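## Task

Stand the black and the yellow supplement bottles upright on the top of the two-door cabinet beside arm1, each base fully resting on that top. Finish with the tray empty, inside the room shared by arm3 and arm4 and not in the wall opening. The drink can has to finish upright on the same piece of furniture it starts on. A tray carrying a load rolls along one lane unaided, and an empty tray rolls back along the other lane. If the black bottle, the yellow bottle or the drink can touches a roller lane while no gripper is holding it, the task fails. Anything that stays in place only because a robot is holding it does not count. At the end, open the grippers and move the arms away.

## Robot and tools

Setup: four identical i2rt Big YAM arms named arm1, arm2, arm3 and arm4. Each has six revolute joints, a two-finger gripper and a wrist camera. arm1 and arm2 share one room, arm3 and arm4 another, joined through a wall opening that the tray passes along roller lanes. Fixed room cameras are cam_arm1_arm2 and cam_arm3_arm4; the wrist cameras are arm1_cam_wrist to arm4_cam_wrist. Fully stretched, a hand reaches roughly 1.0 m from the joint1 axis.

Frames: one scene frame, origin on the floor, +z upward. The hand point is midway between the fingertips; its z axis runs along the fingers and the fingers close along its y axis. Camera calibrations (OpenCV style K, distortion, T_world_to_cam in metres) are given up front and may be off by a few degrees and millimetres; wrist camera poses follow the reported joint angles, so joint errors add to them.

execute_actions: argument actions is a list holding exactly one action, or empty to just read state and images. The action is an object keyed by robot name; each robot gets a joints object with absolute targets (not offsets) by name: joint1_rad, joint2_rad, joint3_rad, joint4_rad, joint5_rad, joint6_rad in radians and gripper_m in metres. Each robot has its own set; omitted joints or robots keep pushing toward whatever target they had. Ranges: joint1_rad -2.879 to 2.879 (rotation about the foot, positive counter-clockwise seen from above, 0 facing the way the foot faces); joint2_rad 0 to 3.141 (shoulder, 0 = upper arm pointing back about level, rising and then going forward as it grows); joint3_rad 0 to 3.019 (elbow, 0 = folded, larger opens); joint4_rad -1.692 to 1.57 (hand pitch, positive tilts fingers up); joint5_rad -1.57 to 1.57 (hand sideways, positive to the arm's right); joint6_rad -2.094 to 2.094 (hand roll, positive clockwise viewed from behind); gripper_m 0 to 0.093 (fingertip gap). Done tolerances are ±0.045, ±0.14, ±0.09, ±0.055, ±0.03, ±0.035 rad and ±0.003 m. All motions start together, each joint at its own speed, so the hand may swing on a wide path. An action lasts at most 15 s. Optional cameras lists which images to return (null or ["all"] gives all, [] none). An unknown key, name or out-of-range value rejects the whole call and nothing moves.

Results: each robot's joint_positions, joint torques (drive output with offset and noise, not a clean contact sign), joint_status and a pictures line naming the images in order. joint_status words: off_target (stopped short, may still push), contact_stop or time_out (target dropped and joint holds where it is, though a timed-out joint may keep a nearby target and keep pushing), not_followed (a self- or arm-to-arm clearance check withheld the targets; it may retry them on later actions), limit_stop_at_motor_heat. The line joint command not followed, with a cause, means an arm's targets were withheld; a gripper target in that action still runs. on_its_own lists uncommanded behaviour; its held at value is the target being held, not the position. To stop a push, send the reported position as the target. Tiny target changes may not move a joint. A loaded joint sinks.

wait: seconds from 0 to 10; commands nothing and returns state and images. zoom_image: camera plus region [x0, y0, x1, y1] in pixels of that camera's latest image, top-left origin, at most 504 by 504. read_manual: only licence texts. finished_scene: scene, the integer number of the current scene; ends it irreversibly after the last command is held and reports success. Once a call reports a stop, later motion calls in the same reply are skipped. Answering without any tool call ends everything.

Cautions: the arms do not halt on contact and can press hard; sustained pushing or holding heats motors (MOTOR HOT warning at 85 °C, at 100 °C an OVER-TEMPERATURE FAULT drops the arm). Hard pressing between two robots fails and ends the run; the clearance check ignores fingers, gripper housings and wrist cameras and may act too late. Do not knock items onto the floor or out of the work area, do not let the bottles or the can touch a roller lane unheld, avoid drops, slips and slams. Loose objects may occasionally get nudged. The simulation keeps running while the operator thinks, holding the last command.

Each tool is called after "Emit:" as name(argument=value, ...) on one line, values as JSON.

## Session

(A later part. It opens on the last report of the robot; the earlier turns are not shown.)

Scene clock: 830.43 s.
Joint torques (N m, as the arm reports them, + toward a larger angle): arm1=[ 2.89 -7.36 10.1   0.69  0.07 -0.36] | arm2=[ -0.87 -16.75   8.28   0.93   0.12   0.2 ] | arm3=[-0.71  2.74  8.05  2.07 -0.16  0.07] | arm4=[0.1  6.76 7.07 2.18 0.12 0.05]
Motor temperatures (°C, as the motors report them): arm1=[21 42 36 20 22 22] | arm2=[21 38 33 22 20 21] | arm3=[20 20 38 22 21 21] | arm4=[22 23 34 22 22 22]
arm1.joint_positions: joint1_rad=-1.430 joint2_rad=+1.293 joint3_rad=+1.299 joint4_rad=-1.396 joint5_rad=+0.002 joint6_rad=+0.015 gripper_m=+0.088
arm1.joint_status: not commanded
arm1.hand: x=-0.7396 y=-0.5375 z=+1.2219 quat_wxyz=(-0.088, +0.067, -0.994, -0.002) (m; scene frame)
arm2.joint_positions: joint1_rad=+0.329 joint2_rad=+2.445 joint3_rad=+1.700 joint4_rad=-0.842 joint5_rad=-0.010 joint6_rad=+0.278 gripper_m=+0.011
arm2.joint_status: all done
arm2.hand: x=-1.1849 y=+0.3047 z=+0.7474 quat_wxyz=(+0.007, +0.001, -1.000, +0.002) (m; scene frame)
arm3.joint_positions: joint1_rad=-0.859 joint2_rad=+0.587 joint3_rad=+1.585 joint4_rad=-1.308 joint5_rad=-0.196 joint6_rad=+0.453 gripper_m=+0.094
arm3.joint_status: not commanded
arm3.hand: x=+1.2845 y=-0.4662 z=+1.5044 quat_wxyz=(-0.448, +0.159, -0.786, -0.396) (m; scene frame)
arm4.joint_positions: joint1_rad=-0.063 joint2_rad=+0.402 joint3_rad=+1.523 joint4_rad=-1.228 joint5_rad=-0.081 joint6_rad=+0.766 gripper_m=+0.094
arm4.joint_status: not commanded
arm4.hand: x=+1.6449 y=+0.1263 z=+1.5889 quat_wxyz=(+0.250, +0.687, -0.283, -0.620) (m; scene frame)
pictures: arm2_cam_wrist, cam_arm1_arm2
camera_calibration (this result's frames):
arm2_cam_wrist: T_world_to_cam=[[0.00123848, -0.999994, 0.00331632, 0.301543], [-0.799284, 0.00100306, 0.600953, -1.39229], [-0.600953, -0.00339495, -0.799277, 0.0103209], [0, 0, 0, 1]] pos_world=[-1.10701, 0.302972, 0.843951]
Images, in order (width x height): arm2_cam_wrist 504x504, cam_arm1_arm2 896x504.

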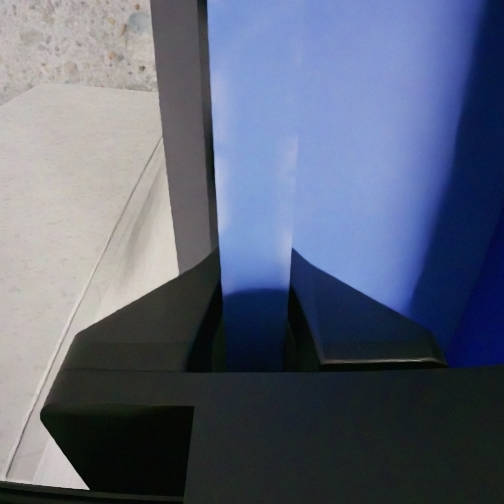

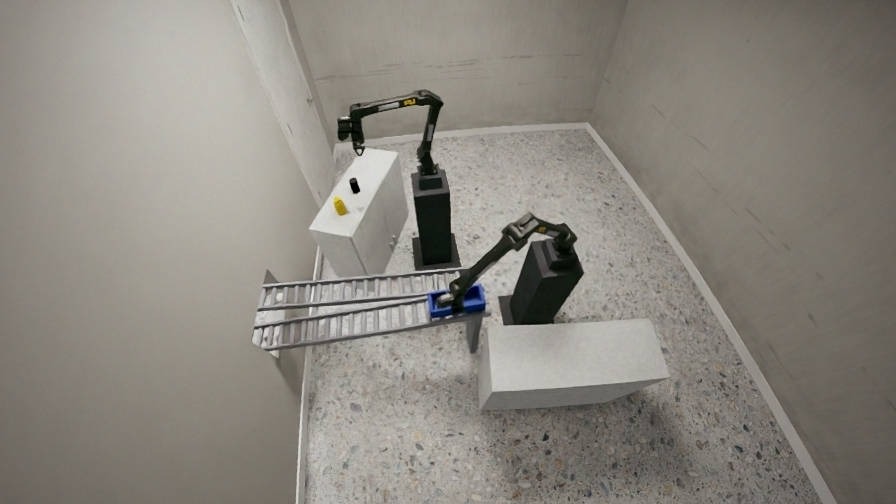

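Emit:
execute_actions(actions=[{"arm2": {"joints": {"joint2_rad": 2.472, "joint4_rad": -0.816}}}], cameras=["arm2_cam_wrist", "cam_arm1_arm2"])

Scene clock: 834.90 s.
Joint torques (N m, as the arm reports them, + toward a larger angle): arm1=[ 2.29 -7.9  10.1   0.67  0.03 -0.36] | arm2=[ -1.05 -17.     8.32   0.88   0.1    0.19] | arm3=[-1.78  3.53  8.18  2.27 -0.15  0.01] | arm4=[-0.14  6.17  7.11  2.15  0.12  0.03]
Motor temperatures (°C, as the motors report them): arm1=[21 42 36 20 22 22] | arm2=[21 38 33 22 20 21] | arm3=[20 20 38 22 21 21] | arm4=[22 23 35 22 22 22]
arm1.joint_positions: joint1_rad=-1.430 joint2_rad=+1.293 joint3_rad=+1.299 joint4_rad=-1.396 joint5_rad=+0.002 joint6_rad=+0.015 gripper_m=+0.088
arm1.joint_status: not commanded
arm1.hand: x=-0.7396 y=-0.5375 z=+1.2219 quat_wxyz=(-0.088, +0.067, -0.994, -0.002) (m; scene frame)
arm2.joint_positions: joint1_rad=+0.329 joint2_rad=+2.466 joint3_rad=+1.700 joint4_rad=-0.823 joint5_rad=-0.010 joint6_rad=+0.279 gripper_m=+0.011
arm2.joint_status: all done
arm2.hand: x=-1.1868 y=+0.3040 z=+0.7345 quat_wxyz=(+0.007, +0.001, -1.000, +0.003) (m; scene frame)
arm3.joint_positions: joint1_rad=-0.859 joint2_rad=+0.587 joint3_rad=+1.585 joint4_rad=-1.308 joint5_rad=-0.196 joint6_rad=+0.453 gripper_m=+0.094
arm3.joint_status: not commanded
arm3.hand: x=+1.2845 y=-0.4662 z=+1.5044 quat_wxyz=(-0.448, +0.159, -0.786, -0.396) (m; scene frame)
arm4.joint_positions: joint1_rad=-0.063 joint2_rad=+0.402 joint3_rad=+1.523 joint4_rad=-1.228 joint5_rad=-0.081 joint6_rad=+0.766 gripper_m=+0.094
arm4.joint_status: not commanded
arm4.hand: x=+1.6449 y=+0.1263 z=+1.5889 quat_wxyz=(+0.250, +0.687, -0.283, -0.620) (m; scene frame)
pictures: arm2_cam_wrist, cam_arm1_arm2
camera_calibration (this result's frames):
arm2_cam_wrist: T_world_to_cam=[[0.0000792163, -0.999993, 0.00385952, 0.299118], [-0.798183, 0.0022618, 0.602411, -1.3862], [-0.602415, -0.00312832, -0.798177, -0.00373409], [0, 0, 0, 1]] pos_world=[-1.10872, 0.30224, 0.830928]
Images, in order (width x height): arm2_cam_wrist 504x504, cam_arm1_arm2 896x504.

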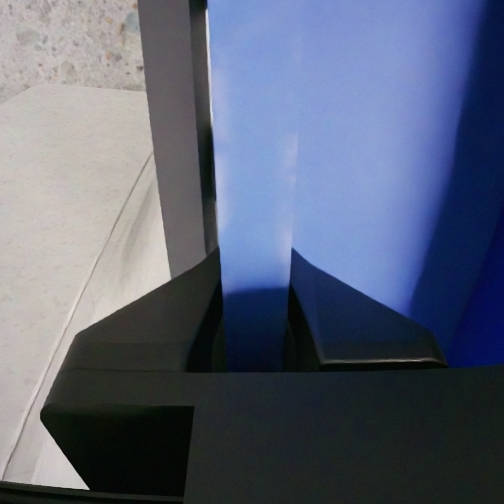

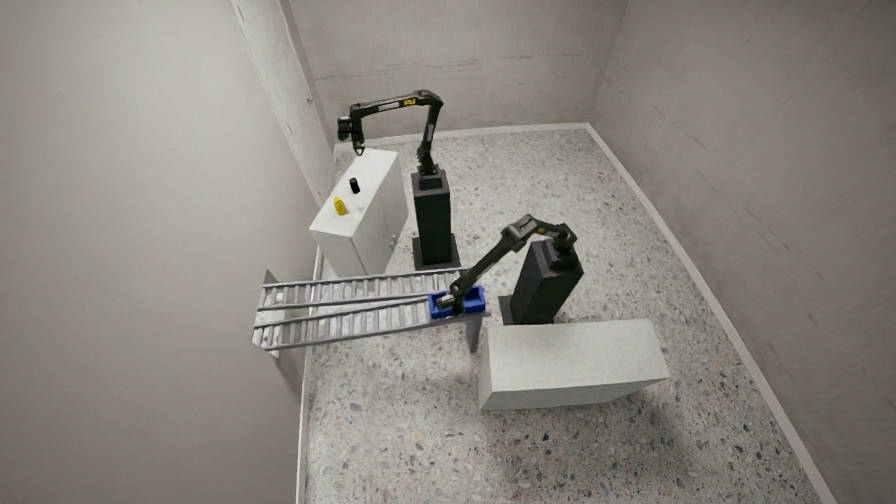

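Emit:
execute_actions(actions=[{"arm2": {"joints": {"joint2_rad": 2.2, "joint4_rad": -1.08, "gripper_m": 0.045}}}], cameras=["arm2_cam_wrist", "cam_arm1_arm2", "cam_arm3_arm4"])

Scene clock: 846.77 s.
Joint torques (N m, as the arm reports them, + toward a larger angle): arm1=[ 2.7  -7.98 10.26  0.63  0.05 -0.34] | arm2=[ -0.88 -15.52   7.74   0.41   0.12   0.19] | arm3=[-1.86  3.58  7.72  2.31 -0.16  0.08] | arm4=[0.02 6.17 6.97 2.13 0.09 0.07]
Motor temperatures (°C, as the motors report them): arm1=[21 41 36 20 22 22] | arm2=[21 38 33 22 20 21] | arm3=[20 20 38 22 21 21] | arm4=[22 23 35 22 22 22]
arm1.joint_positions: joint1_rad=-1.430 joint2_rad=+1.293 joint3_rad=+1.299 joint4_rad=-1.396 joint5_rad=+0.002 joint6_rad=+0.015 gripper_m=+0.088
arm1.joint_status: not commanded
arm1.hand: x=-0.7396 y=-0.5375 z=+1.2219 quat_wxyz=(-0.088, +0.067, -0.994, -0.002) (m; scene frame)
arm2.joint_positions: joint1_rad=+0.329 joint2_rad=+2.185 joint3_rad=+1.726 joint4_rad=-1.073 joint5_rad=-0.010 joint6_rad=+0.279 gripper_m=+0.045
arm2.joint_status: all done
arm2.hand: x=-1.1715 y=+0.3105 z=+0.9169 quat_wxyz=(-0.020, +0.001, -1.000, -0.005) (m; scene frame)
arm3.joint_positions: joint1_rad=-0.859 joint2_rad=+0.587 joint3_rad=+1.585 joint4_rad=-1.308 joint5_rad=-0.196 joint6_rad=+0.453 gripper_m=+0.094
arm3.joint_status: not commanded
arm3.hand: x=+1.2845 y=-0.4662 z=+1.5044 quat_wxyz=(-0.448, +0.159, -0.786, -0.396) (m; scene frame)
arm4.joint_positions: joint1_rad=-0.063 joint2_rad=+0.402 joint3_rad=+1.523 joint4_rad=-1.228 joint5_rad=-0.081 joint6_rad=+0.766 gripper_m=+0.094
arm4.joint_status: not commanded
arm4.hand: x=+1.6449 y=+0.1263 z=+1.5889 quat_wxyz=(+0.250, +0.687, -0.283, -0.620) (m; scene frame)
pictures: arm2_cam_wrist, cam_arm1_arm2, cam_arm3_arm4
camera_calibration (this result's frames):
arm2_cam_wrist: T_world_to_cam=[[0.000948108, -0.999928, -0.01197, 0.320478], [-0.830077, -0.007462, 0.557599, -1.47711], [-0.557648, 0.00940736, -0.830024, 0.228796], [0, 0, 0, 1]] pos_world=[-1.09883, 0.30728, 1.01738]
Images, in order (width x height): arm2_cam_wrist 504x504, cam_arm1_arm2 896x504, cam_arm3_arm4 896x504.

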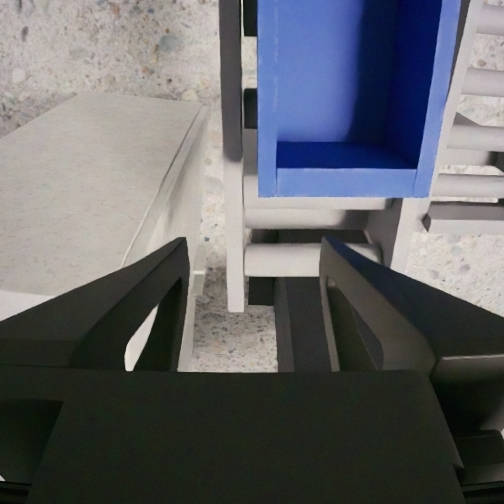

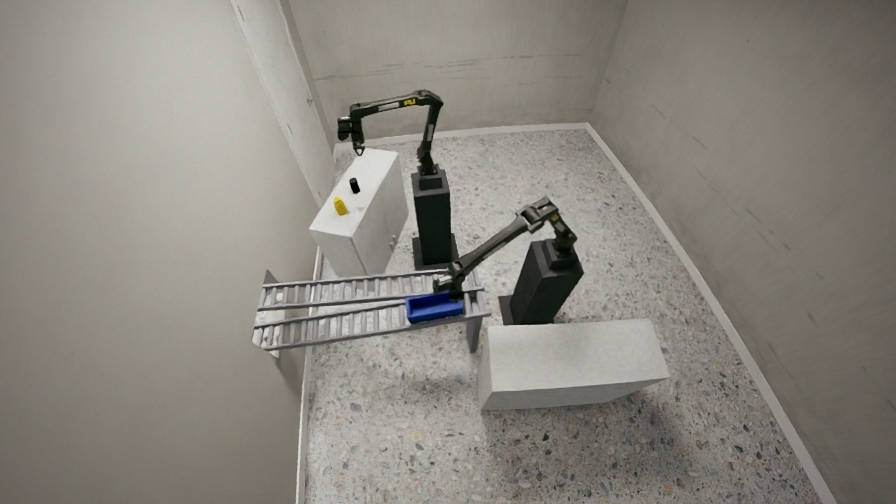

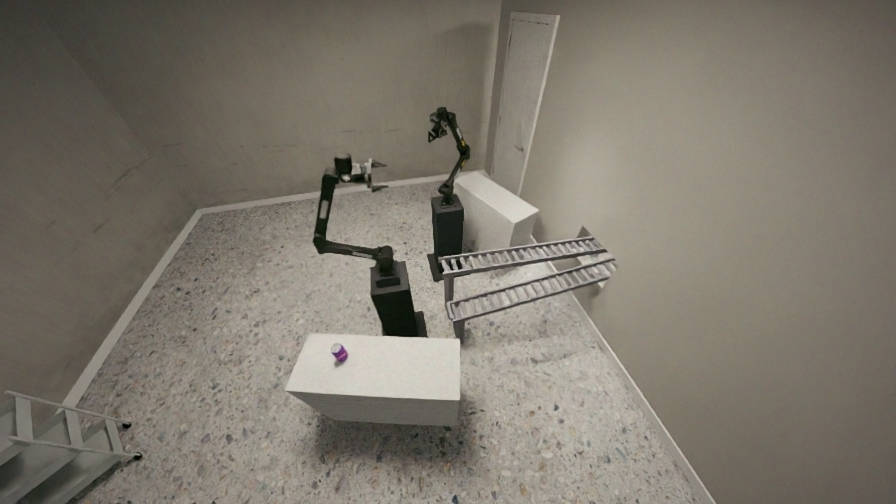

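Emit:
wait(seconds=10)

Scene clock: 858.73 s.
Joint torques (N m, as the arm reports them, + toward a larger angle): arm1=[ 2.48 -7.12 10.13  0.55  0.09 -0.36] | arm2=[ -0.92 -15.45   7.68   0.42   0.12   0.19] | arm3=[-1.24  3.4   7.89  2.3  -0.09  0.09] | arm4=[-0.22  6.93  6.92  2.07  0.11  0.02]
Motor temperatures (°C, as the motors report them): arm1=[21 41 36 20 22 22] | arm2=[21 37 33 22 20 21] | arm3=[20 20 38 22 21 21] | arm4=[22 23 35 22 22 22]
arm1.joint_positions: joint1_rad=-1.430 joint2_rad=+1.293 joint3_rad=+1.299 joint4_rad=-1.396 joint5_rad=+0.002 joint6_rad=+0.015 gripper_m=+0.088
arm1.joint_status: not commanded
arm1.hand: x=-0.7396 y=-0.5375 z=+1.2219 quat_wxyz=(-0.088, +0.067, -0.994, -0.002) (m; scene frame)
arm2.joint_positions: joint1_rad=+0.329 joint2_rad=+2.185 joint3_rad=+1.726 joint4_rad=-1.073 joint5_rad=-0.010 joint6_rad=+0.279 gripper_m=+0.045
arm2.joint_status: all done
arm2.hand: x=-1.1715 y=+0.3105 z=+0.9169 quat_wxyz=(-0.020, +0.001, -1.000, -0.005) (m; scene frame)
arm3.joint_positions: joint1_rad=-0.859 joint2_rad=+0.587 joint3_rad=+1.585 joint4_rad=-1.308 joint5_rad=-0.196 joint6_rad=+0.453 gripper_m=+0.094
arm3.joint_status: not commanded
arm3.hand: x=+1.2845 y=-0.4662 z=+1.5044 quat_wxyz=(-0.448, +0.159, -0.786, -0.396) (m; scene frame)
arm4.joint_positions: joint1_rad=-0.063 joint2_rad=+0.402 joint3_rad=+1.523 joint4_rad=-1.228 joint5_rad=-0.081 joint6_rad=+0.766 gripper_m=+0.094
arm4.joint_status: not commanded
arm4.hand: x=+1.6449 y=+0.1263 z=+1.5889 quat_wxyz=(+0.250, +0.687, -0.283, -0.620) (m; scene frame)
wait: 10.00 s; at rest from the start
pictures: arm1_cam_wrist, arm2_cam_wrist, arm3_cam_wrist, arm4_cam_wrist, cam_arm1_arm2, cam_arm3_arm4
camera_calibration (this result's frames):
arm1_cam_wrist: T_world_to_cam=[[0.139756, -0.989881, 0.024595, -0.460243], [-0.897345, -0.116112, 0.425782, -1.23696], [-0.418617, -0.0815756, -0.904492, 0.876027], [0, 0, 0, 1]] pos_world=[-0.678942, -0.527749, 1.33035]
arm2_cam_wrist: T_world_to_cam=[[0.000948108, -0.999928, -0.01197, 0.320478], [-0.830077, -0.007462, 0.557599, -1.47711], [-0.557648, 0.00940736, -0.830024, 0.228796], [0, 0, 0, 1]] pos_world=[-1.09883, 0.30728, 1.01738]
arm4_cam_wrist: T_world_to_cam=[[0.0912732, 0.71715, -0.690916, 0.85557], [0.632776, -0.577501, -0.515837, -0.145412], [-0.768937, -0.390113, -0.506506, 2.24516], [0, 0, 0, 1]] pos_world=[1.74031, 0.178316, 1.6533]
Images, in order (width x height): arm1_cam_wrist 504x504, arm2_cam_wrist 504x504, arm3_cam_wrist 504x504, arm4_cam_wrist 504x504, cam_arm1_arm2 896x504, cam_arm3_arm4 896x504.

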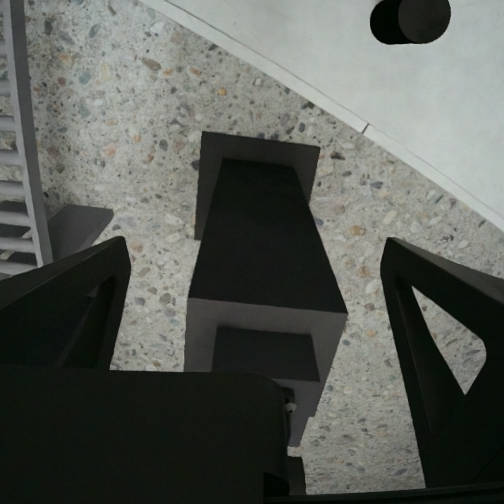

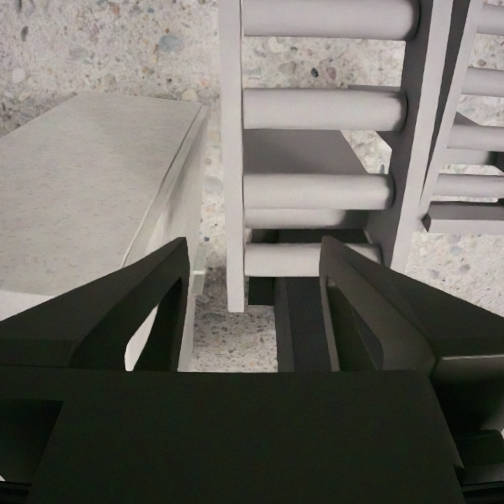

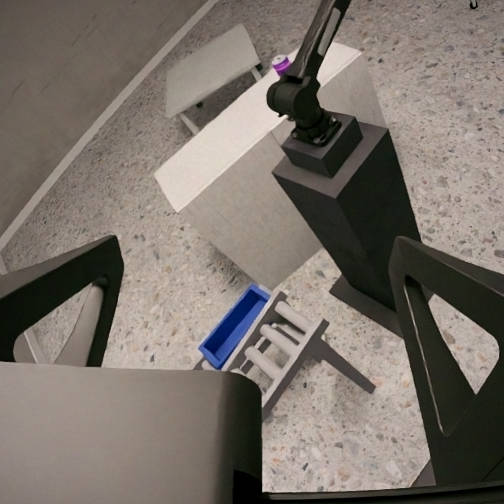

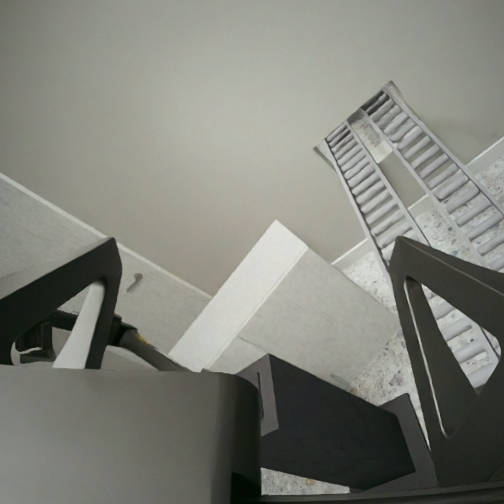

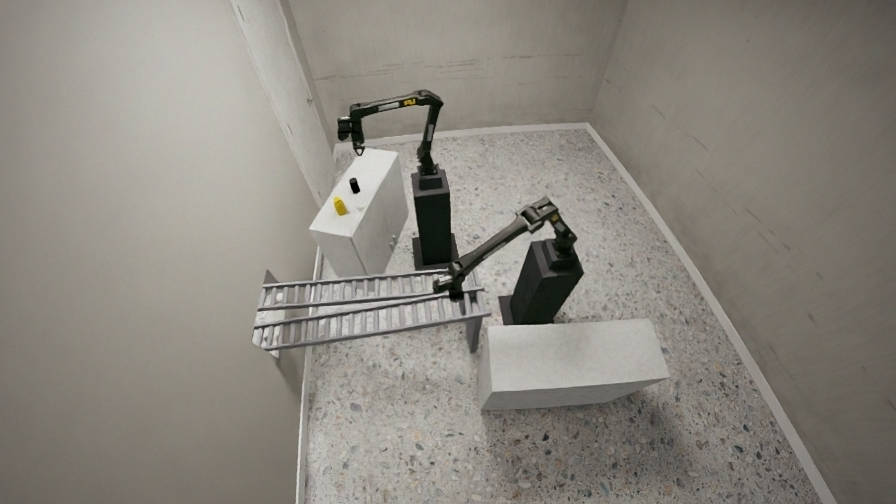

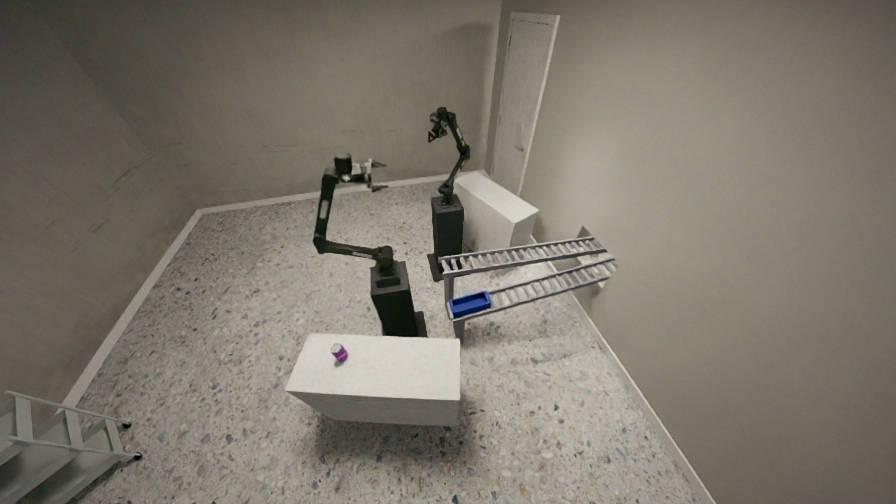

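The tray has rolled to the end of the lane in the arm3/arm4 room, and both bottles are standing on the cabinet.

Emit:
finished_scene(scene=1)

The scene is finished: the task was done.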